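# Move the bottle-and-beaker tray onto the other bench

## Task

Carry the tray holding the bottles and beakers until it rests entirely on the other bench, with every bottle and beaker still standing upright inside the tray at the end. The task fails if any bottle or beaker leans as far as halfway over or reaches the floor, if a glass beaker drops more than a few centimetres or gets knocked hard (it breaks), or if the robot falls or is left leaning. Finish by releasing the tray and moving the robot away; the result only counts if it stays in place without the robot holding it.

## Robot and tools

Robot: a wheeled base with a central column, a tilting head and two six-joint arms (left and right), each ending in a two-finger gripper. Folded, as it starts, it measures 0.73 m long, 0.62 m wide, 1.88 m tall, and its front sits 0.40 m ahead of the column. The base drives forward/back and turns in place; it cannot move sideways. Something may occasionally nudge a loose object.

Frames: the base frame has its origin on the floor under the column, between the drive wheels; x forward, y left, z up, in metres. left_hand and right_hand are reported in it: the point where the fingers meet (tips 8 mm further). The hand's z axis is the finger direction (quat_wxyz rotates (0,0,1) onto it), its y axis runs across the opening. The odometry frame is the base frame as it was when the scene began.

execute_actions: argument actions is a list holding zero or one action. An empty list just reports state and images. An action may contain:
- base: exactly one key. translate_m is a relative drive in metres along the current heading, forward positive, -3 to 3. rotate_rad is a relative turn in place in radians, counter-clockwise (left) positive, -3.2 to 3.2. Both are offsets from where the base last measured itself, not poses. Moves needing over 8.667 s (with acceleration) are rejected.
- joints: a single object keyed by joint name, covering both arms and the head; each value is an absolute target. Names and ranges (rad unless m): head_tilt_rad -0.61 to 1.308 (0 level, positive down); left_/right_joint1_rad -2.879 to 2.879; joint2 0 to 3.141; joint3 0 to 3.019; joint4 -1.692 to 1.57; joint5 -1.57 to 1.57 (positive swings the hand to the robot's right); joint6 -2.094 to 2.094 (positive rolls clockwise seen from behind); left_/right_gripper_m 0 to 0.093, the fingertip gap in metres. Done tolerances: head 0.03, joints 1-6 0.045, 0.14, 0.09, 0.055, 0.03, 0.035, gripper 0.003. Omitted joints may keep pushing to old targets.
- speeds: optional caps for this action only, translate_m 0.05-0.8 m/s, rotate_rad 0.1-1 rad/s (defaults are the maxima). It does not slow arms.
Bad keys or out-of-range numbers reject the whole call with no motion. Actions cap at 15 s. cameras picks images: cam_head_left, cam_head_right, cam_left_wrist, cam_right_wrist, nav_camera, or all (null/omitted = all, [] = none). If a result reports a stop, later motion calls in that same reply are skipped.

wait: seconds 0 to 10; nothing new is commanded; returns state and images. zoom_image: camera plus region [x0,y0,x1,y1] in pixels of that camera's latest full image, origin top-left, at most 504x504. finished_scene: scene number (1 or 2); irreversible, reports success.

Arm geometry (approximate): with right joint1 at 1.57 (left at -1.57) and joints 5, 6 at 0, the arm lies in a forward-facing vertical plane 0.23 m beside the column. Let a = j2 - 0.35, b = 1.05 + j2 - j3, c = b - j4 (c = 1.57 means fingers straight down). Hand is about 0.12 + 0.39 sin a + 0.38 cos b + 0.25 cos c m ahead and 1.46 + 0.39 cos a - 0.38 sin b - 0.25 sin c m up; e.g. j2,j3,j4 = 0.93, 0.78, 0.14 gives 0.60 ahead, 1.21 up. Real hands sag lower and nearer the column by up to ~5 cm (~12 cm under heavy or far loads); trust the reported hand position (1-3 cm error). Joint1 positive moves a hand forward-down toward the robot's left. Empty reach ~1 m from the shoulder, lowest ~0.47 m up; the floor is out of reach.

Loads per arm, fingers down: 3.2 kg near 0.4 m ahead at 0.65-1.2 m up; 2 kg to 0.6 m ahead at 0.65-1.25 m; 1 kg to 0.8 m at 0.9-1.2 m; 0.3 kg to 0.6 m at 0.65-1.6 m. A gripper holds roughly 2-6 kg. Flatter fingers (under ~1.2 rad below horizontal) droop with weight. Grip by commanding a gap smaller than the object; off_target is then expected; a reading staying 0.002 m or more above target means something is held. Fingers are 7 cm long; the hand body is 10 cm wide, 7 cm thick; the wrist camera juts 11 cm to one side.

Status lines: base_status/joint_status say how each motion ended: done, off_target, contact_stop (base only, a wheel stalled; back off 0.05 m before retrying or turning), time_out, not_followed, limit_stop_at_motor_heat. "joint command not followed" means a self-collision check blocked an arm; undo the offending joints by at least 0.05 rad or move the other arm. on_its_own describes uncommanded behaviour; "held at" is a held target. A blocked arm keeps pushing; relieve it by resending its measured positions (a loaded arm sinks ~1 cm per kg each time). Tiny changes (<0.03 rad, 0.08 for joints 2-3) may not move a joint; approach contacts in ~0.05 rad steps from your last target. Also reported: base_odometry (wheel-based, heading -3.142 to 3.142), turned_by_wheels vs turned_by_imu (a big mismatch means slip or a hit), base_tilt in degrees, motor_effort for wheels in percent with peak in brackets, wheel_motors_off (1 during overload), Motor temperatures per arm joint.

Avoid: arms striking or pressing each other (can end the run); long hard pushes (wheels cut out 2 s and stop holding); table edges 0.30-1.20 m high catching the column; motors reaching 100 C (the arm drops its load; warning from 85 C); tilting or jarring the tray. Camera calibration values are given as OpenCV pinhole+radial, 504x504 images, with T_world_to_cam in the base frame.

Each tool is called after "Call:" as name(argument=value, ...), one argument or row to a line, values as JSON.

## Session

Call:
execute_actions(
  actions=[],
)

Scene clock: 0.00 s.
Motor temperatures (°C, as the motors report them): left_arm=[27 24 27 26 24 27] | right_arm=[25 27 26 26 24 26]
base_odometry: x=+0.000 y=+0.000 heading=+0.000 (m, m, rad; odometry frame)
turned_by_wheels: +0.000 (rad since the last result)
turned_by_imu: +0.000 (rad since the last result)
base_tilt: forward=+0.4 right=+0.4 (deg)
base_status: not commanded
joint_positions: head_tilt_rad=+0.870 left_joint1_rad=-1.583 left_joint2_rad=+0.888 left_joint3_rad=+0.429 left_joint4_rad=-0.974 left_joint5_rad=-0.024 left_joint6_rad=-0.057 left_gripper_m=+0.094 right_joint1_rad=+1.565 right_joint2_rad=+0.900 right_joint3_rad=+0.393 right_joint4_rad=-0.936 right_joint5_rad=+0.007 right_joint6_rad=-0.086 right_gripper_m=+0.094
joint_status: not commanded
wheel_motors_off: 0
motor_effort: left_wheel=+2 right_wheel=+2 (%)
left_hand: x=+0.1530 y=+0.2260 z=+1.2538 quat_wxyz=(+0.439, +0.015, -0.898, -0.020) (m; base frame)
right_hand: x=+0.1373 y=-0.2279 z=+1.2526 quat_wxyz=(+0.444, +0.037, -0.895, -0.014) (m; base frame)
pictures: cam_head_left, cam_head_right, cam_left_wrist, cam_right_wrist, nav_camera
Images, in order (width x height): cam_head_left 504x504, cam_head_right 504x504, cam_left_wrist 504x504, cam_right_wrist 504x504, nav_camera 504x504.

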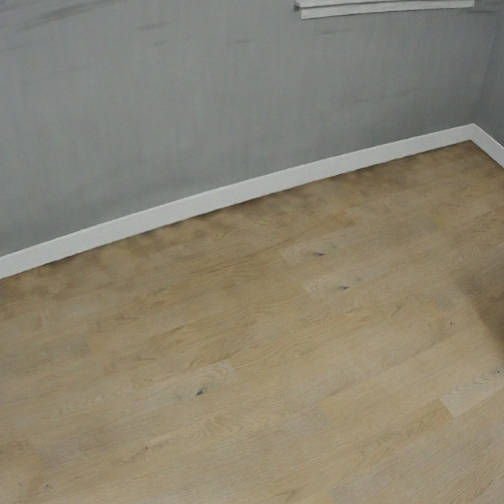

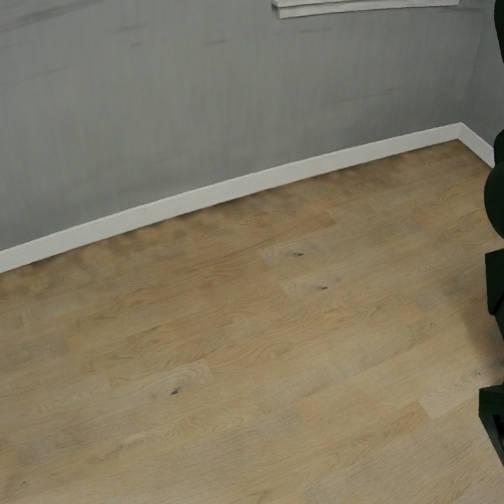

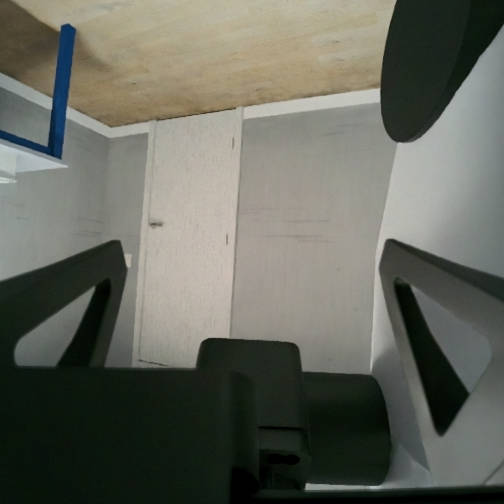

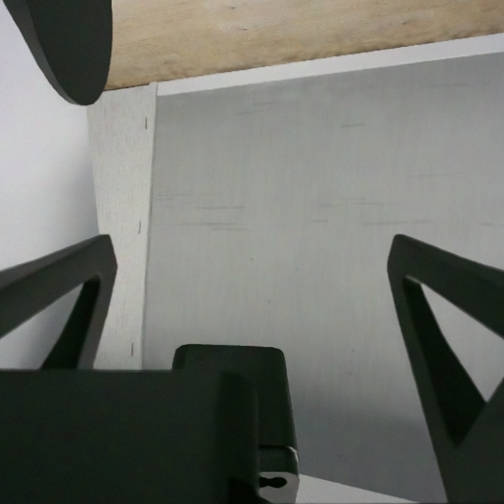

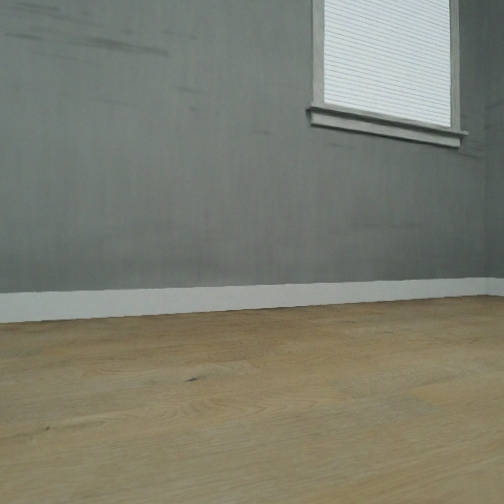

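Call:
execute_actions(
  actions=[
    {"base":{"rotate_rad":2.0},"joints":{"head_tilt_rad":0.45}},
  ],
  cameras=["cam_head_left","nav_camera"],
)

Call:
execute_actions(
  actions=[
    {"base":{"rotate_rad":1.0}},
  ],
  cameras=["cam_head_left","nav_camera"],
)

Scene clock: 3.97 s.
Motor temperatures (°C, as the motors report them): left_arm=[27 24 27 26 24 27] | right_arm=[25 27 26 26 24 26]
base_odometry: x=+0.000 y=+0.000 heading=+1.999 (m, m, rad; odometry frame)
turned_by_wheels: +1.999 (rad since the last result)
turned_by_imu: +1.982 (rad since the last result)
base_tilt: forward=+0.4 right=+0.4 (deg)
base_status: done
joint_positions: head_tilt_rad=+0.468 left_joint1_rad=-1.583 left_joint2_rad=+0.888 left_joint3_rad=+0.429 left_joint4_rad=-0.974 left_joint5_rad=-0.024 left_joint6_rad=-0.057 left_gripper_m=+0.094 right_joint1_rad=+1.565 right_joint2_rad=+0.900 right_joint3_rad=+0.393 right_joint4_rad=-0.936 right_joint5_rad=+0.007 right_joint6_rad=-0.086 right_gripper_m=+0.094
joint_status: all done
wheel_motors_off: 0
motor_effort: left_wheel=-5(42) right_wheel=+5(43) (%)
left_hand: x=+0.1530 y=+0.2260 z=+1.2538 quat_wxyz=(+0.439, +0.015, -0.898, -0.020) (m; base frame)
right_hand: x=+0.1373 y=-0.2279 z=+1.2526 quat_wxyz=(+0.444, +0.037, -0.895, -0.014) (m; base frame)
pictures: cam_head_left, nav_camera
camera_calibration (this result's frames):
cam_head_left: T_world_to_cam=[[-0.0535678, -0.998541, 0.00684467, 0.0225956], [-0.356658, 0.01273, -0.934148, 1.44148], [0.932698, -0.0524815, -0.356819, 0.430621], [0, 0, 0, 1]] pos_world=[0.113684, 0.0268123, 1.50005]
Images, in order (width x height): cam_head_left 504x504, nav_camera 504x504.

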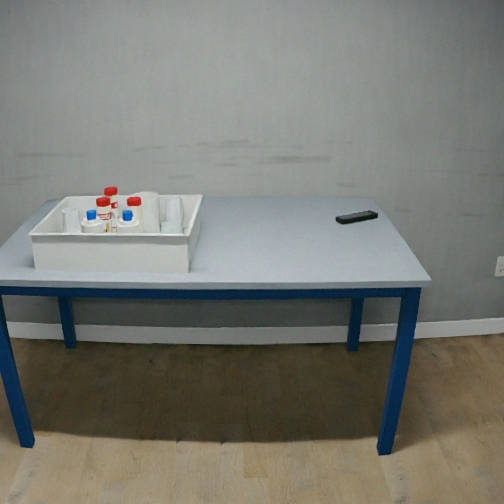

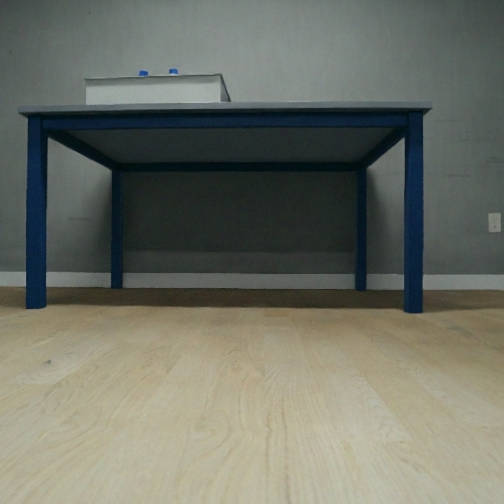

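Scene clock: 6.53 s.
Motor temperatures (°C, as the motors report them): left_arm=[27 24 27 26 24 27] | right_arm=[25 27 26 26 24 26]
base_odometry: x=+0.000 y=+0.000 heading=+2.998 (m, m, rad; odometry frame)
turned_by_wheels: +0.999 (rad since the last result)
turned_by_imu: +0.992 (rad since the last result)
base_tilt: forward=+0.4 right=+0.4 (deg)
base_status: done
joint_positions: head_tilt_rad=+0.468 left_joint1_rad=-1.583 left_joint2_rad=+0.888 left_joint3_rad=+0.429 left_joint4_rad=-0.974 left_joint5_rad=-0.024 left_joint6_rad=-0.057 left_gripper_m=+0.094 right_joint1_rad=+1.565 right_joint2_rad=+0.900 right_joint3_rad=+0.394 right_joint4_rad=-0.936 right_joint5_rad=+0.007 right_joint6_rad=-0.086 right_gripper_m=+0.094
joint_status: not commanded
wheel_motors_off: 0
motor_effort: left_wheel=-6(31) right_wheel=+4(27) (%)
left_hand: x=+0.1530 y=+0.2260 z=+1.2538 quat_wxyz=(+0.439, +0.015, -0.898, -0.020) (m; base frame)
right_hand: x=+0.1377 y=-0.2279 z=+1.2525 quat_wxyz=(+0.443, +0.037, -0.896, -0.014) (m; base frame)
pictures: cam_head_left, nav_camera
camera_calibration (this result's frames):
cam_head_left: T_world_to_cam=[[-0.0535681, -0.998541, 0.00684218, 0.0225995], [-0.356614, 0.01273, -0.934165, 1.4415], [0.932715, -0.0524815, -0.356776, 0.430554], [0, 0, 0, 1]] pos_world=[0.113686, 0.0268123, 1.50005]
Images, in order (width x height): cam_head_left 504x504, nav_camera 504x504.

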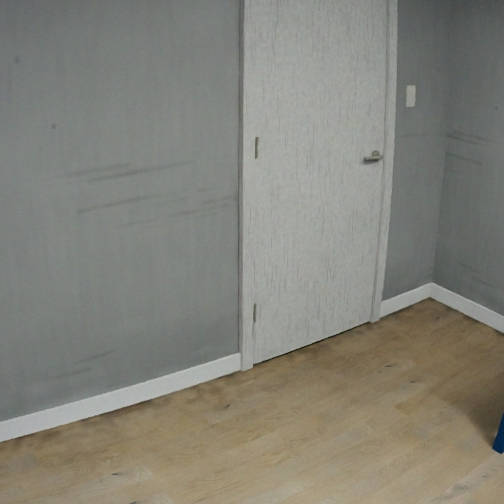

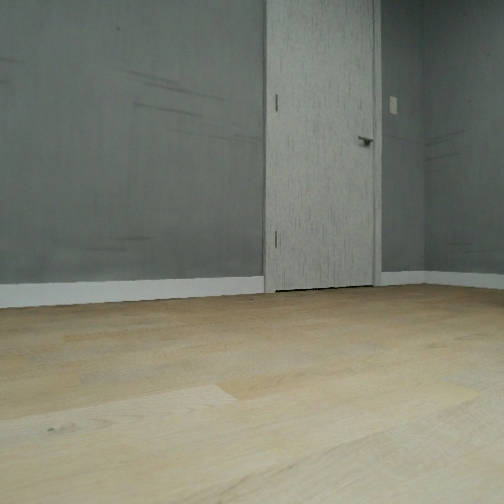

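Call:
execute_actions(
  actions=[
    {"base":{"rotate_rad":1.3}},
  ],
  cameras=["cam_head_left","nav_camera"],
)

Call:
execute_actions(
  actions=[
    {"base":{"rotate_rad":1.0}},
  ],
  cameras=["cam_head_left","nav_camera"],
)

Scene clock: 9.80 s.
Motor temperatures (°C, as the motors report them): left_arm=[27 24 27 26 24 27] | right_arm=[25 27 26 26 24 26]
base_odometry: x=+0.000 y=+0.000 heading=-1.986 (m, m, rad; odometry frame)
turned_by_wheels: +1.299 (rad since the last result)
turned_by_imu: +1.290 (rad since the last result)
base_tilt: forward=+0.4 right=+0.4 (deg)
base_status: done
joint_positions: head_tilt_rad=+0.468 left_joint1_rad=-1.583 left_joint2_rad=+0.888 left_joint3_rad=+0.429 left_joint4_rad=-0.974 left_joint5_rad=-0.024 left_joint6_rad=-0.057 left_gripper_m=+0.094 right_joint1_rad=+1.565 right_joint2_rad=+0.900 right_joint3_rad=+0.394 right_joint4_rad=-0.936 right_joint5_rad=+0.007 right_joint6_rad=-0.086 right_gripper_m=+0.094
joint_status: not commanded
wheel_motors_off: 0
motor_effort: left_wheel=-6(30) right_wheel=+5(28) (%)
left_hand: x=+0.1530 y=+0.2260 z=+1.2538 quat_wxyz=(+0.439, +0.015, -0.898, -0.020) (m; base frame)
right_hand: x=+0.1377 y=-0.2279 z=+1.2525 quat_wxyz=(+0.443, +0.037, -0.896, -0.014) (m; base frame)
pictures: cam_head_left, nav_camera
camera_calibration (this result's frames):
cam_head_left: T_world_to_cam=[[-0.0535683, -0.998541, 0.00684103, 0.0226013], [-0.356594, 0.01273, -0.934173, 1.44151], [0.932722, -0.0524815, -0.356756, 0.430522], [0, 0, 0, 1]] pos_world=[0.113687, 0.0268123, 1.50006]
Images, in order (width x height): cam_head_left 504x504, nav_camera 504x504.

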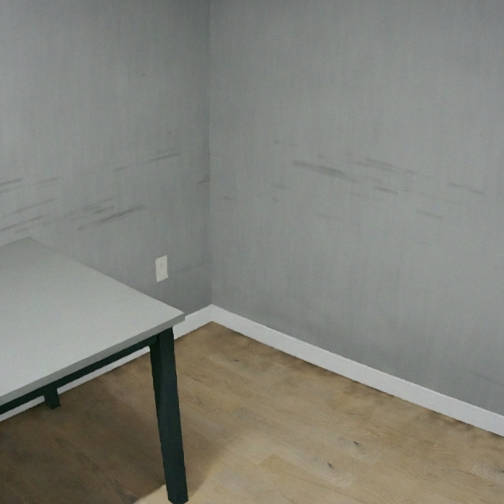

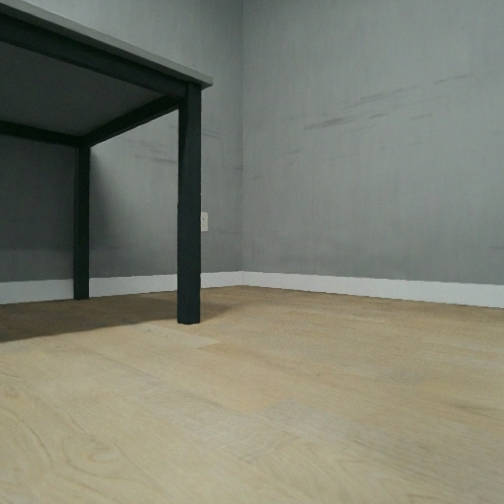

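Scene clock: 12.37 s.
Motor temperatures (°C, as the motors report them): left_arm=[27 24 27 26 24 27] | right_arm=[25 27 26 26 24 26]
base_odometry: x=+0.000 y=+0.000 heading=-0.987 (m, m, rad; odometry frame)
turned_by_wheels: +0.999 (rad since the last result)
turned_by_imu: +0.992 (rad since the last result)
base_tilt: forward=+0.4 right=+0.4 (deg)
base_status: done
joint_positions: head_tilt_rad=+0.468 left_joint1_rad=-1.583 left_joint2_rad=+0.888 left_joint3_rad=+0.429 left_joint4_rad=-0.974 left_joint5_rad=-0.024 left_joint6_rad=-0.057 left_gripper_m=+0.094 right_joint1_rad=+1.565 right_joint2_rad=+0.900 right_joint3_rad=+0.394 right_joint4_rad=-0.936 right_joint5_rad=+0.007 right_joint6_rad=-0.086 right_gripper_m=+0.094
joint_status: not commanded
wheel_motors_off: 0
motor_effort: left_wheel=-6(31) right_wheel=+5(28) (%)
left_hand: x=+0.1530 y=+0.2260 z=+1.2538 quat_wxyz=(+0.439, +0.015, -0.898, -0.020) (m; base frame)
right_hand: x=+0.1377 y=-0.2279 z=+1.2525 quat_wxyz=(+0.443, +0.037, -0.896, -0.014) (m; base frame)
pictures: cam_head_left, nav_camera
camera_calibration (this result's frames):
cam_head_left: T_world_to_cam=[[-0.0535684, -0.998541, 0.00683996, 0.0226029], [-0.356575, 0.01273, -0.93418, 1.44152], [0.93273, -0.0524815, -0.356737, 0.430493], [0, 0, 0, 1]] pos_world=[0.113687, 0.0268123, 1.50006]
Images, in order (width x height): cam_head_left 504x504, nav_camera 504x504.

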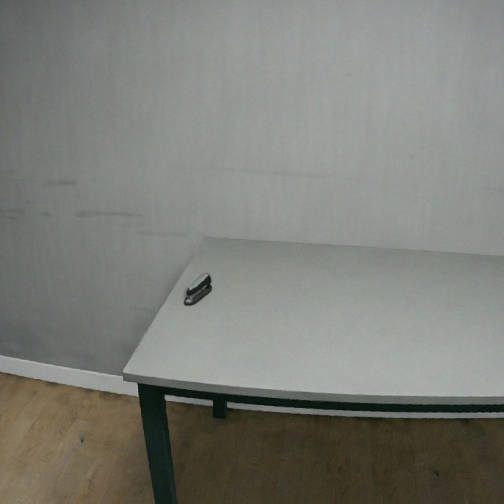

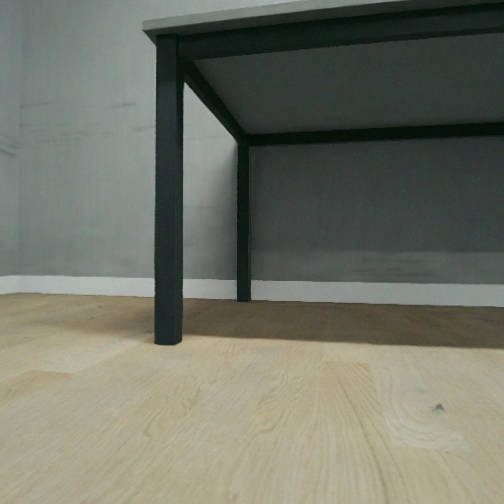

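Call:
execute_actions(
  actions=[
    {"base":{"rotate_rad":-2.944}},
  ],
  cameras=[],
)

Call:
execute_actions(
  actions=[
    {"base":{"translate_m":1.066}},
  ],
  cameras=[],
)

Call:
execute_actions(
  actions=[
    {"base":{"rotate_rad":-0.357},"joints":{"head_tilt_rad":0.75}},
  ],
  cameras=["cam_head_left","cam_head_right","nav_camera"],
)

Scene clock: 18.13 s.
Motor temperatures (°C, as the motors report them): left_arm=[27 25 27 26 24 27] | right_arm=[25 27 26 26 24 26]
base_odometry: x=+0.000 y=+0.000 heading=+2.353 (m, m, rad; odometry frame)
turned_by_wheels: -2.943 (rad since the last result)
turned_by_imu: -2.922 (rad since the last result)
base_tilt: forward=+0.4 right=+0.4 (deg)
base_status: done
joint_positions: head_tilt_rad=+0.468 left_joint1_rad=-1.583 left_joint2_rad=+0.888 left_joint3_rad=+0.429 left_joint4_rad=-0.974 left_joint5_rad=-0.024 left_joint6_rad=-0.057 left_gripper_m=+0.094 right_joint1_rad=+1.565 right_joint2_rad=+0.900 right_joint3_rad=+0.394 right_joint4_rad=-0.936 right_joint5_rad=+0.007 right_joint6_rad=-0.086 right_gripper_m=+0.094
joint_status: not commanded
wheel_motors_off: 0
motor_effort: left_wheel=+6(40) right_wheel=-4(27) (%)
left_hand: x=+0.1530 y=+0.2260 z=+1.2538 quat_wxyz=(+0.439, +0.015, -0.898, -0.020) (m; base frame)
right_hand: x=+0.1377 y=-0.2279 z=+1.2525 quat_wxyz=(+0.443, +0.037, -0.896, -0.014) (m; base frame)
pictures: none
No camera images: the call's "cameras" was empty. Leave "cameras" out to get every camera's image.

Scene clock: 21.37 s.
Motor temperatures (°C, as the motors report them): left_arm=[27 25 27 26 24 27] | right_arm=[25 27 26 26 24 26]
base_odometry: x=-0.751 y=+0.756 heading=+2.353 (m, m, rad; odometry frame)
turned_by_wheels: +0.000 (rad since the last result)
turned_by_imu: -0.002 (rad since the last result)
base_tilt: forward=+0.3 right=+0.4 (deg)
base_status: done
joint_positions: head_tilt_rad=+0.468 left_joint1_rad=-1.583 left_joint2_rad=+0.889 left_joint3_rad=+0.430 left_joint4_rad=-0.974 left_joint5_rad=-0.024 left_joint6_rad=-0.057 left_gripper_m=+0.094 right_joint1_rad=+1.565 right_joint2_rad=+0.901 right_joint3_rad=+0.396 right_joint4_rad=-0.936 right_joint5_rad=+0.007 right_joint6_rad=-0.086 right_gripper_m=+0.094
joint_status: not commanded
wheel_motors_off: 0
motor_effort: left_wheel=+0(68) right_wheel=+0(45) (%)
left_hand: x=+0.1537 y=+0.2260 z=+1.2535 quat_wxyz=(+0.438, +0.015, -0.899, -0.020) (m; base frame)
right_hand: x=+0.1386 y=-0.2279 z=+1.2521 quat_wxyz=(+0.442, +0.037, -0.896, -0.014) (m; base frame)
pictures: none
No camera images: the call's "cameras" was empty. Leave "cameras" out to get every camera's image.

Scene clock: 23.23 s.
Motor temperatures (°C, as the motors report them): left_arm=[27 25 27 26 24 27] | right_arm=[25 27 26 26 24 26]
base_odometry: x=-0.751 y=+0.757 heading=+1.997 (m, m, rad; odometry frame)
turned_by_wheels: -0.356 (rad since the last result)
turned_by_imu: -0.351 (rad since the last result)
base_tilt: forward=+0.4 right=+0.4 (deg)
base_status: done
joint_positions: head_tilt_rad=+0.752 left_joint1_rad=-1.583 left_joint2_rad=+0.889 left_joint3_rad=+0.430 left_joint4_rad=-0.974 left_joint5_rad=-0.024 left_joint6_rad=-0.057 left_gripper_m=+0.094 right_joint1_rad=+1.565 right_joint2_rad=+0.901 right_joint3_rad=+0.396 right_joint4_rad=-0.936 right_joint5_rad=+0.007 right_joint6_rad=-0.086 right_gripper_m=+0.094
joint_status: all done
wheel_motors_off: 0
motor_effort: left_wheel=+4(48) right_wheel=-3(43) (%)
left_hand: x=+0.1537 y=+0.2260 z=+1.2535 quat_wxyz=(+0.438, +0.015, -0.899, -0.020) (m; base frame)
right_hand: x=+0.1384 y=-0.2279 z=+1.2522 quat_wxyz=(+0.443, +0.037, -0.896, -0.014) (m; base frame)
pictures: cam_head_left, cam_head_right, nav_camera
camera_calibration (this result's frames):
cam_head_left: T_world_to_cam=[[-0.0495121, -0.998541, 0.0215617, -0.000271346], [-0.603821, 0.01273, -0.797018, 1.24265], [0.795581, -0.0524815, -0.60357, 0.817474], [0, 0, 0, 1]] pos_world=[0.0999601, 0.0268123, 1.48383]
cam_head_right: T_world_to_cam=[[-0.0463695, -0.998536, 0.027844, -0.0780957], [-0.616361, 0.00666474, -0.787435, 1.22436], [0.786097, -0.0536749, -0.615768, 0.834215], [0, 0, 0, 1]] pos_world=[0.0952515, -0.041365, 1.47996]
Images, in order (width x height): cam_head_left 504x504, cam_head_right 504x504, nav_camera 504x504.

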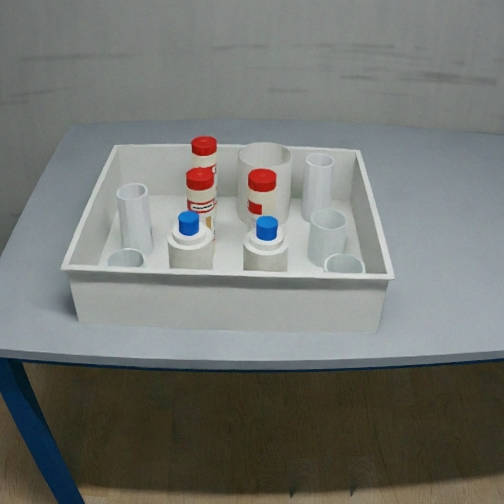

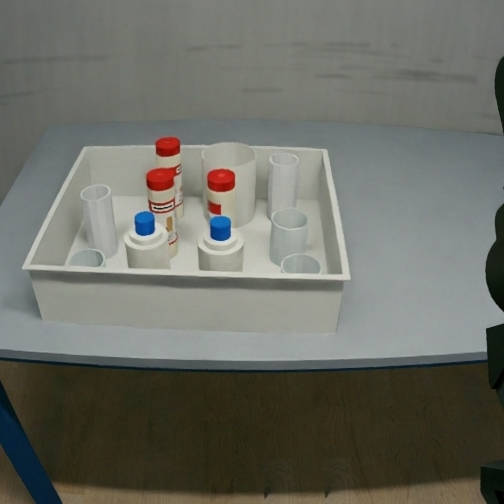

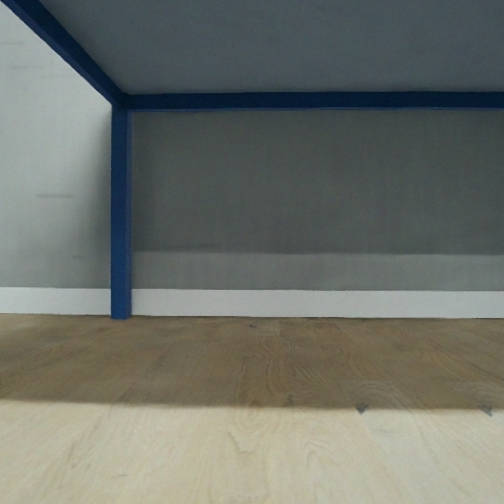

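Call:
execute_actions(
  actions=[
    {"base":{"rotate_rad":0.18},"joints":{"left_joint1_rad":-1.5,"right_joint1_rad":1.5,"left_joint2_rad":2.45,"right_joint2_rad":2.45,"left_joint3_rad":2.045,"right_joint3_rad":2.045,"left_joint4_rad":-0.115,"right_joint4_rad":-0.115,"left_joint5_rad":0,"right_joint5_rad":0,"left_joint6_rad":0,"right_joint6_rad":0,"left_gripper_m":0.045,"right_gripper_m":0.045,"head_tilt_rad":0.9}},
  ],
  cameras=[],
)

Call:
execute_actions(
  actions=[
    {"base":{"translate_m":0.24}},
  ],
  cameras=[],
)

Call:
execute_actions(
  actions=[
    {"base":{"rotate_rad":-0.25}},
  ],
)

Scene clock: 30.63 s.
Motor temperatures (°C, as the motors report them): left_arm=[27 25 27 26 24 27] | right_arm=[25 27 26 26 24 26]
base_odometry: x=-0.751 y=+0.756 heading=+2.176 (m, m, rad; odometry frame)
turned_by_wheels: +0.179 (rad since the last result)
turned_by_imu: +0.176 (rad since the last result)
base_tilt: forward=+0.4 right=+0.4 (deg)
base_status: done
joint_positions: head_tilt_rad=+0.901 left_joint1_rad=-1.501 left_joint2_rad=+2.458 left_joint3_rad=+2.034 left_joint4_rad=-0.117 left_joint5_rad=+0.000 left_joint6_rad=-0.012 left_gripper_m=+0.045 right_joint1_rad=+1.500 right_joint2_rad=+2.459 right_joint3_rad=+2.041 right_joint4_rad=-0.124 right_joint5_rad=+0.002 right_joint6_rad=-0.007 right_gripper_m=+0.045
joint_status: all done
wheel_motors_off: 0
motor_effort: left_wheel=-2(21) right_wheel=+2(36) (%)
left_hand: x=+0.4859 y=+0.2884 z=+0.6340 quat_wxyz=(+0.009, +0.024, -0.999, -0.030) (m; base frame)
right_hand: x=+0.4879 y=-0.2910 z=+0.6340 quat_wxyz=(+0.009, -0.014, -0.999, +0.031) (m; base frame)
pictures: none
No camera images: the call's "cameras" was empty. Leave "cameras" out to get every camera's image.

Scene clock: 32.47 s.
Motor temperatures (°C, as the motors report them): left_arm=[27 25 27 26 24 27] | right_arm=[25 28 26 26 24 26]
base_odometry: x=-0.887 y=+0.954 heading=+2.174 (m, m, rad; odometry frame)
turned_by_wheels: -0.002 (rad since the last result)
turned_by_imu: -0.003 (rad since the last result)
base_tilt: forward=+0.4 right=+0.4 (deg)
base_status: done
joint_positions: head_tilt_rad=+0.902 left_joint1_rad=-1.497 left_joint2_rad=+2.477 left_joint3_rad=+2.030 left_joint4_rad=-0.123 left_joint5_rad=+0.000 left_joint6_rad=-0.009 left_gripper_m=+0.045 right_joint1_rad=+1.513 right_joint2_rad=+2.576 right_joint3_rad=+1.947 right_joint4_rad=-0.129 right_joint5_rad=+0.001 right_joint6_rad=+0.002 right_gripper_m=+0.045
joint_status: not commanded
wheel_motors_off: 0
motor_effort: left_wheel=+4(67) right_wheel=+4(65) (%)
left_hand: x=+0.4660 y=+0.2923 z=+0.6274 quat_wxyz=(+0.023, +0.024, -0.999, -0.032) (m; base frame)
right_hand: x=+0.3296 y=-0.2759 z=+0.6030 quat_wxyz=(+0.117, -0.018, -0.993, +0.024) (m; base frame)
pictures: none
No camera images: the call's "cameras" was empty. Leave "cameras" out to get every camera's image.

Scene clock: 34.23 s.
Motor temperatures (°C, as the motors report them): left_arm=[27 26 27 26 24 27] | right_arm=[25 28 26 26 24 26]
base_odometry: x=-0.887 y=+0.954 heading=+1.926 (m, m, rad; odometry frame)
turned_by_wheels: -0.248 (rad since the last result)
turned_by_imu: -0.244 (rad since the last result)
base_tilt: forward=+0.4 right=+0.5 (deg)
base_status: done
joint_positions: head_tilt_rad=+0.902 left_joint1_rad=-1.462 left_joint2_rad=+2.547 left_joint3_rad=+1.983 left_joint4_rad=-0.143 left_joint5_rad=-0.001 left_joint6_rad=-0.015 left_gripper_m=+0.045 right_joint1_rad=+1.492 right_joint2_rad=+2.524 right_joint3_rad=+1.997 right_joint4_rad=-0.129 right_joint5_rad=+0.001 right_joint6_rad=+0.002 right_gripper_m=+0.045
joint_status: not commanded
wheel_motors_off: 0
motor_effort: left_wheel=+9(51) right_wheel=-3(44) (%)
left_hand: x=+0.3714 y=+0.3208 z=+0.6106 quat_wxyz=(+0.091, +0.039, -0.994, -0.046) (m; base frame)
right_hand: x=+0.4042 y=-0.2963 z=+0.6135 quat_wxyz=(+0.066, -0.023, -0.997, +0.033) (m; base frame)
pictures: cam_head_left, cam_head_right, cam_left_wrist, cam_right_wrist, nav_camera
camera_calibration (this result's frames):
cam_head_left: T_world_to_cam=[[-0.0457443, -0.998541, 0.0287022, -0.0114562], [-0.715896, 0.01273, -0.69809, 1.09591], [0.696706, -0.0524815, -0.715434, 0.994688], [0, 0, 0, 1]] pos_world=[0.091027, 0.0268123, 1.47701]
cam_head_right: T_world_to_cam=[[-0.0417001, -0.998536, 0.0344458, -0.0884959], [-0.726868, 0.00666474, -0.686745, 1.07482], [0.68551, -0.0536749, -0.726082, 1.00913], [0, 0, 0, 1]] pos_world=[0.0857947, -0.041365, 1.47388]
cam_left_wrist: T_world_to_cam=[[0.0531413, -0.992608, -0.109113, 0.367963], [-0.689533, -0.115511, 0.714984, -0.135489], [-0.722302, 0.0372419, -0.690574, 0.805918], [0, 0, 0, 1]] pos_world=[0.469138, 0.319578, 0.693568]
cam_right_wrist: T_world_to_cam=[[-0.044216, -0.997561, 0.0540084, -0.305871], [-0.722346, 0.0692689, 0.688054, -0.103695], [-0.690117, -0.00858975, -0.723647, 0.845576], [0, 0, 0, 1]] pos_world=[0.495118, -0.290679, 0.699766]
Images, in order (width x height): cam_head_left 504x504, cam_head_right 504x504, cam_left_wrist 504x504, cam_right_wrist 504x504, nav_camera 504x504.

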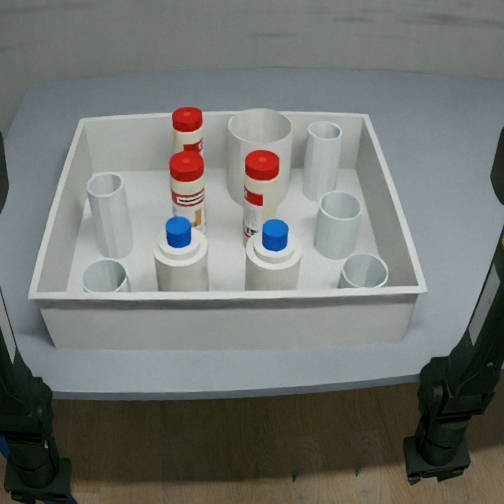

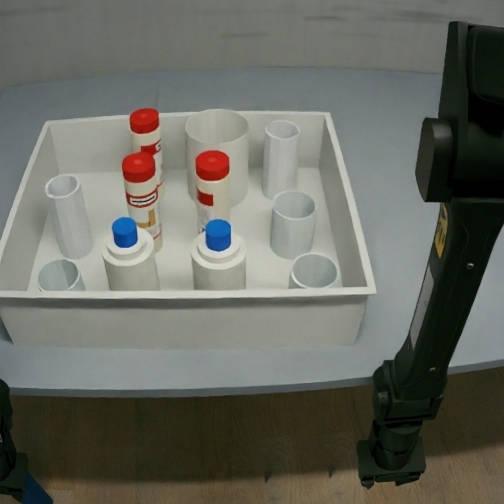

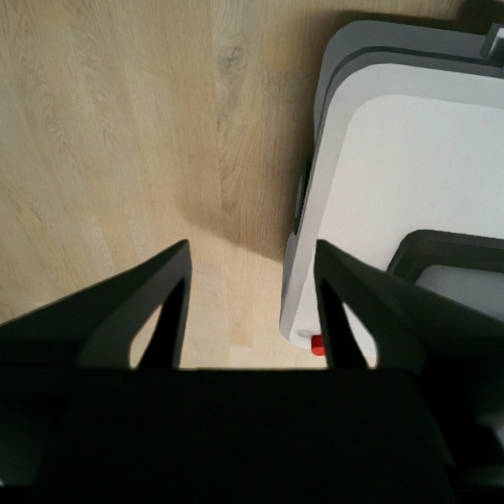

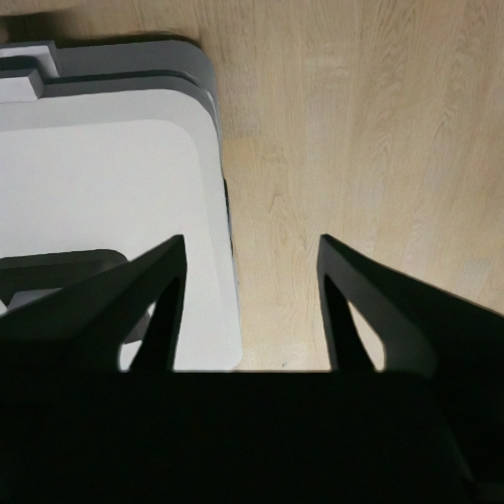

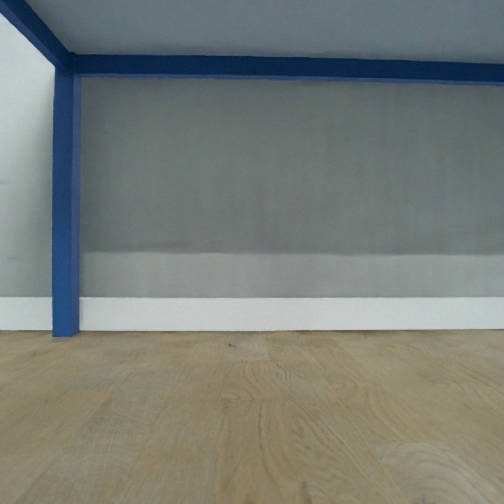

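Call:
execute_actions(
  actions=[
    {"base":{"translate_m":-0.3},"speeds":{"translate_m":0.3}},
  ],
  cameras=[],
)

Call:
execute_actions(
  actions=[
    {"joints":{"left_joint1_rad":-1.5,"right_joint1_rad":1.5,"left_joint2_rad":1.3,"right_joint2_rad":1.3,"left_joint3_rad":0.92,"right_joint3_rad":0.92,"left_joint4_rad":-0.13,"right_joint4_rad":-0.13,"head_tilt_rad":0.75}},
  ],
  cameras=["cam_head_left"],
)

Scene clock: 37.37 s.
Motor temperatures (°C, as the motors report them): left_arm=[27 26 27 26 24 27] | right_arm=[25 29 26 26 24 26]
base_odometry: x=-0.783 y=+0.672 heading=+1.925 (m, m, rad; odometry frame)
turned_by_wheels: -0.001 (rad since the last result)
turned_by_imu: -0.001 (rad since the last result)
base_tilt: forward=+0.4 right=+0.4 (deg)
base_status: done
joint_positions: head_tilt_rad=+0.902 left_joint1_rad=-1.495 left_joint2_rad=+2.447 left_joint3_rad=+2.047 left_joint4_rad=-0.118 left_joint5_rad=+0.001 left_joint6_rad=-0.015 left_gripper_m=+0.045 right_joint1_rad=+1.494 right_joint2_rad=+2.443 right_joint3_rad=+2.041 right_joint4_rad=-0.127 right_joint5_rad=+0.001 right_joint6_rad=+0.002 right_gripper_m=+0.045
joint_status: not commanded
wheel_motors_off: 0
motor_effort: left_wheel=-1(52) right_wheel=+1(58) (%)
left_hand: x=+0.5031 y=+0.2938 z=+0.6390 quat_wxyz=(-0.003, +0.026, -0.999, -0.032) (m; base frame)
right_hand: x=+0.5002 y=-0.2965 z=+0.6403 quat_wxyz=(+0.003, -0.020, -0.999, +0.034) (m; base frame)
pictures: none
No camera images: the call's "cameras" was empty. Leave "cameras" out to get every camera's image.

Scene clock: 39.07 s.
Motor temperatures (°C, as the motors report them): left_arm=[27 27 27 26 24 27] | right_arm=[25 29 26 26 24 26]
base_odometry: x=-0.783 y=+0.672 heading=+1.925 (m, m, rad; odometry frame)
turned_by_wheels: +0.000 (rad since the last result)
turned_by_imu: +0.000 (rad since the last result)
base_tilt: forward=+0.5 right=+0.4 (deg)
base_status: not commanded
joint_positions: head_tilt_rad=+0.766 left_joint1_rad=-1.495 left_joint2_rad=+1.312 left_joint3_rad=+0.917 left_joint4_rad=-0.129 left_joint5_rad=+0.001 left_joint6_rad=-0.015 left_gripper_m=+0.045 right_joint1_rad=+1.494 right_joint2_rad=+1.310 right_joint3_rad=+0.911 right_joint4_rad=-0.127 right_joint5_rad=+0.001 right_joint6_rad=+0.002 right_gripper_m=+0.045
joint_status: all done
wheel_motors_off: 0
motor_effort: left_wheel=-1(3) right_wheel=+1(1) (%)
left_hand: x=+0.4886 y=+0.2662 z=+1.0517 quat_wxyz=(+0.000, +0.026, -0.999, -0.032) (m; base frame)
right_hand: x=+0.4861 y=-0.2683 z=+1.0522 quat_wxyz=(+0.001, -0.020, -0.999, +0.034) (m; base frame)
pictures: cam_head_left
camera_calibration (this result's frames):
cam_head_left: T_world_to_cam=[[-0.049203, -0.998541, 0.0222582, -0.00135948], [-0.615008, 0.01273, -0.788418, 1.22997], [0.786984, -0.0524815, -0.614737, 0.8351], [0, 0, 0, 1]] pos_world=[0.0991624, 0.0268123, 1.48313]
Images, in order (width x height): cam_head_left 504x504.

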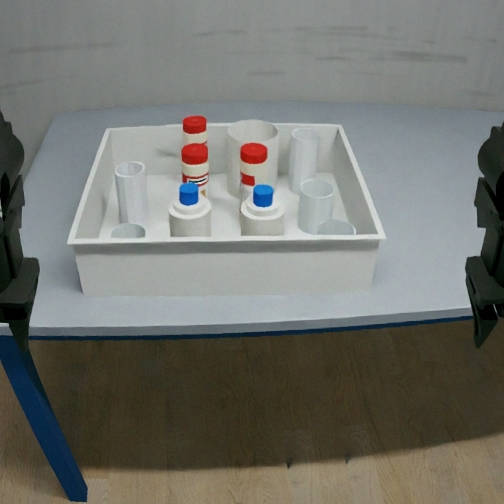

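Call:
execute_actions(
  actions=[
    {"base":{"translate_m":0.64},"speeds":{"translate_m":0.3},"joints":{"head_tilt_rad":1.15}},
  ],
)

Scene clock: 42.80 s.
Motor temperatures (°C, as the motors report them): left_arm=[27 27 27 26 24 27] | right_arm=[25 29 26 26 24 26]
base_odometry: x=-1.005 y=+1.272 heading=+1.925 (m, m, rad; odometry frame)
turned_by_wheels: +0.000 (rad since the last result)
turned_by_imu: -0.002 (rad since the last result)
base_tilt: forward=+0.4 right=+0.4 (deg)
base_status: done
joint_positions: head_tilt_rad=+1.149 left_joint1_rad=-1.495 left_joint2_rad=+1.308 left_joint3_rad=+0.919 left_joint4_rad=-0.129 left_joint5_rad=+0.001 left_joint6_rad=-0.015 left_gripper_m=+0.045 right_joint1_rad=+1.494 right_joint2_rad=+1.310 right_joint3_rad=+0.919 right_joint4_rad=-0.127 right_joint5_rad=+0.001 right_joint6_rad=+0.002 right_gripper_m=+0.045
joint_status: all done
wheel_motors_off: 0
motor_effort: left_wheel=-1(42) right_wheel=+1(35) (%)
left_hand: x=+0.4915 y=+0.2662 z=+1.0531 quat_wxyz=(-0.003, +0.026, -0.999, -0.032) (m; base frame)
right_hand: x=+0.4910 y=-0.2683 z=+1.0528 quat_wxyz=(-0.003, -0.020, -0.999, +0.034) (m; base frame)
pictures: cam_head_left, cam_head_right, cam_left_wrist, cam_right_wrist, nav_camera
camera_calibration (this result's frames):
cam_head_left: T_world_to_cam=[[-0.0373447, -0.998541, 0.0390094, -0.0277492], [-0.864768, 0.01273, -0.50201, 0.801387], [0.50078, -0.0524815, -0.863982, 1.23325], [0, 0, 0, 1]] pos_world=[0.0743913, 0.0268123, 1.46889]
cam_head_right: T_world_to_cam=[[-0.0320197, -0.998536, 0.0435907, -0.103063], [-0.872635, 0.00666474, -0.488327, 0.776545], [0.487322, -0.0536749, -0.871571, 1.24309], [0, 0, 0, 1]] pos_world=[0.0685552, -0.041365, 1.46714]
cam_left_wrist: T_world_to_cam=[[0.0392991, -0.996189, -0.0778646, 0.330605], [-0.814784, -0.0770565, 0.574621, -0.176289], [-0.578431, 0.0408608, -0.814707, 1.25934], [0, 0, 0, 1]] pos_world=[0.57181, 0.264303, 1.15303]
cam_right_wrist: T_world_to_cam=[[-0.0410228, -0.997829, 0.0515252, -0.296848], [-0.811285, 0.0633656, 0.581207, -0.190623], [-0.58321, -0.0179589, -0.812123, 1.26173], [0, 0, 0, 1]] pos_world=[0.569028, -0.261465, 1.15077]
Images, in order (width x height): cam_head_left 504x504, cam_head_right 504x504, cam_left_wrist 504x504, cam_right_wrist 504x504, nav_camera 504x504.

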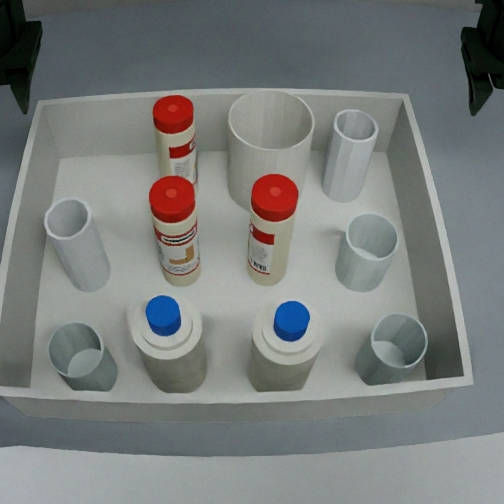

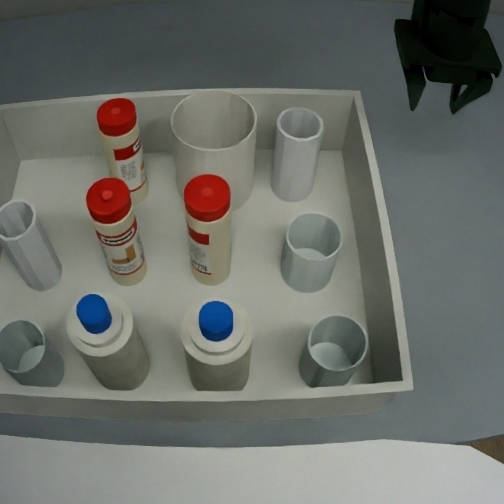

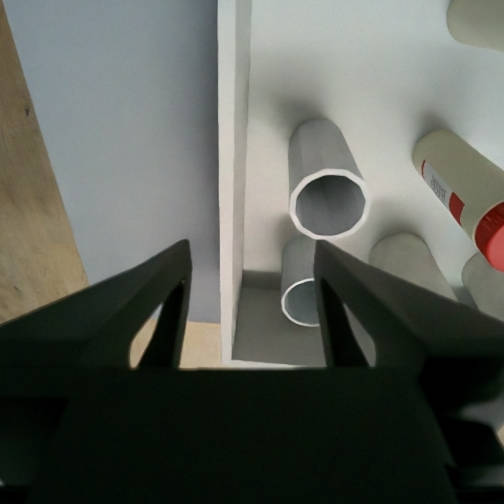

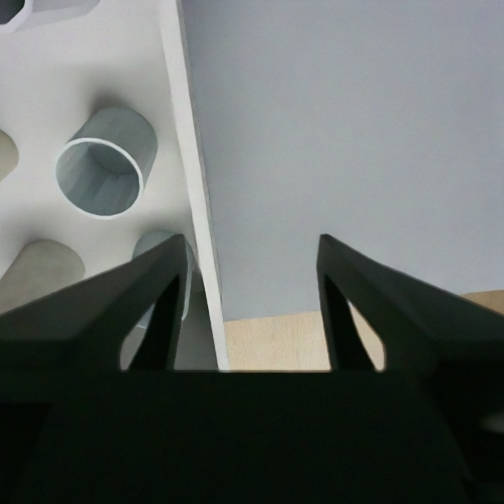

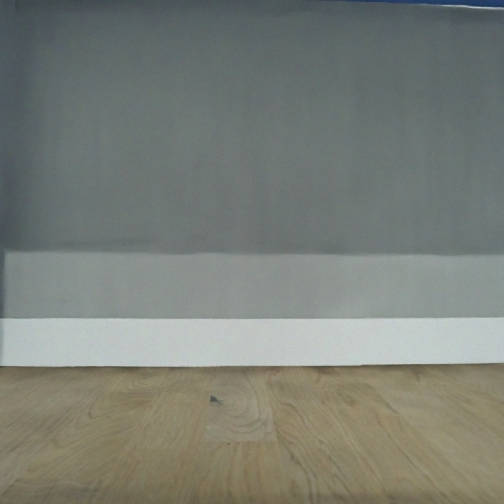

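Call:
execute_actions(
  actions=[
    {"joints":{"left_joint1_rad":-1.45,"left_joint5_rad":0.07,"left_joint6_rad":0.05,"right_joint1_rad":1.57,"left_joint2_rad":1.636,"left_joint3_rad":1.155,"left_joint4_rad":-0.04,"right_joint2_rad":1.65,"right_joint3_rad":0.954,"right_joint4_rad":0.177}},
  ],
)

Scene clock: 45.50 s.
Motor temperatures (°C, as the motors report them): left_arm=[27 27 27 26 24 27] | right_arm=[25 29 26 26 24 26]
base_odometry: x=-1.005 y=+1.272 heading=+1.925 (m, m, rad; odometry frame)
turned_by_wheels: +0.000 (rad since the last result)
turned_by_imu: -0.001 (rad since the last result)
base_tilt: forward=+0.4 right=+0.4 (deg)
base_status: not commanded
joint_positions: head_tilt_rad=+1.149 left_joint1_rad=-1.451 left_joint2_rad=+1.649 left_joint3_rad=+1.152 left_joint4_rad=-0.039 left_joint5_rad=+0.068 left_joint6_rad=+0.036 left_gripper_m=+0.045 right_joint1_rad=+1.577 right_joint2_rad=+1.666 right_joint3_rad=+0.953 right_joint4_rad=+0.159 right_joint5_rad=+0.000 right_joint6_rad=+0.002 right_gripper_m=+0.045
joint_status: all done
wheel_motors_off: 0
motor_effort: left_wheel=-2(5) right_wheel=+2(3) (%)
left_hand: x=+0.5001 y=+0.2924 z=+0.9335 quat_wxyz=(+0.006, +0.013, -1.000, -0.017) (m; base frame)
right_hand: x=+0.4175 y=-0.2218 z=+0.9309 quat_wxyz=(+0.015, +0.000, -1.000, -0.002) (m; base frame)
pictures: cam_head_left, cam_head_right, cam_left_wrist, cam_right_wrist, nav_camera
camera_calibration (this result's frames):
cam_head_left: T_world_to_cam=[[-0.0373447, -0.998541, 0.0390094, -0.0277492], [-0.864768, 0.01273, -0.50201, 0.801387], [0.50078, -0.0524815, -0.863982, 1.23325], [0, 0, 0, 1]] pos_world=[0.0743913, 0.0268123, 1.46889]
cam_head_right: T_world_to_cam=[[-0.0320197, -0.998536, 0.0435907, -0.103063], [-0.872635, 0.00666474, -0.488327, 0.776545], [0.487322, -0.0536749, -0.871571, 1.24309], [0, 0, 0, 1]] pos_world=[0.0685552, -0.041365, 1.46714]
cam_left_wrist: T_world_to_cam=[[0.0113641, -0.998756, -0.0485456, 0.334343], [-0.805942, -0.0378858, 0.590781, -0.129438], [-0.591885, 0.0324113, -0.80537, 1.16629], [0, 0, 0, 1]] pos_world=[0.582193, 0.291222, 1.032]
cam_right_wrist: T_world_to_cam=[[-0.000204979, -0.999792, -0.0203979, -0.197717], [-0.790921, -0.0123197, 0.611795, -0.236111], [-0.611919, 0.0162585, -0.790754, 1.12037], [0, 0, 0, 1]] pos_world=[0.498788, -0.218801, 1.02635]
Images, in order (width x height): cam_head_left 504x504, cam_head_right 504x504, cam_left_wrist 504x504, cam_right_wrist 504x504, nav_camera 504x504.

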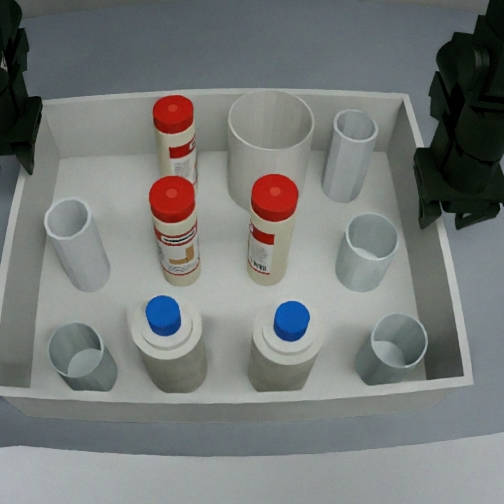

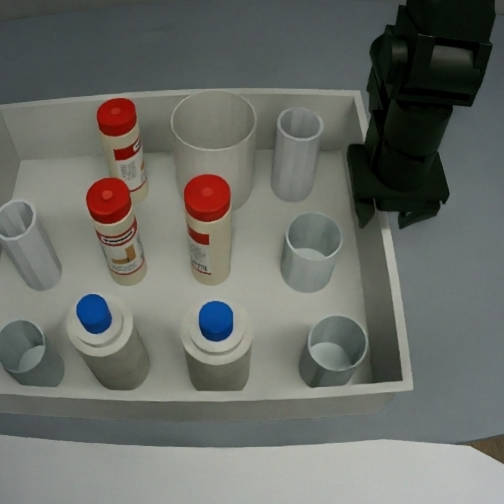

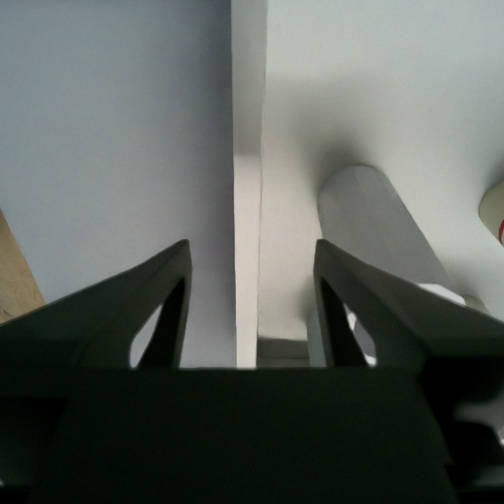

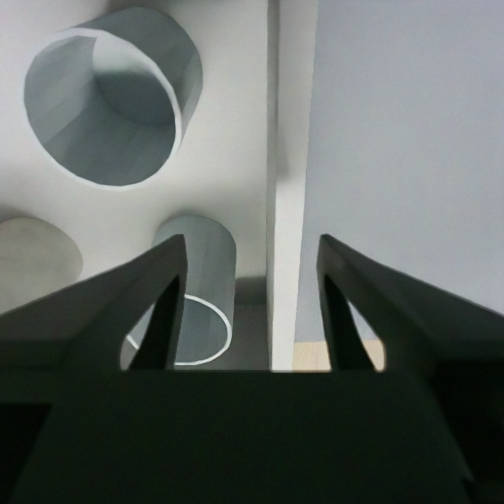

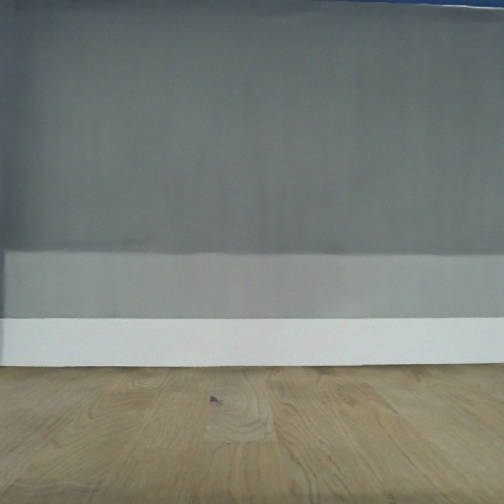

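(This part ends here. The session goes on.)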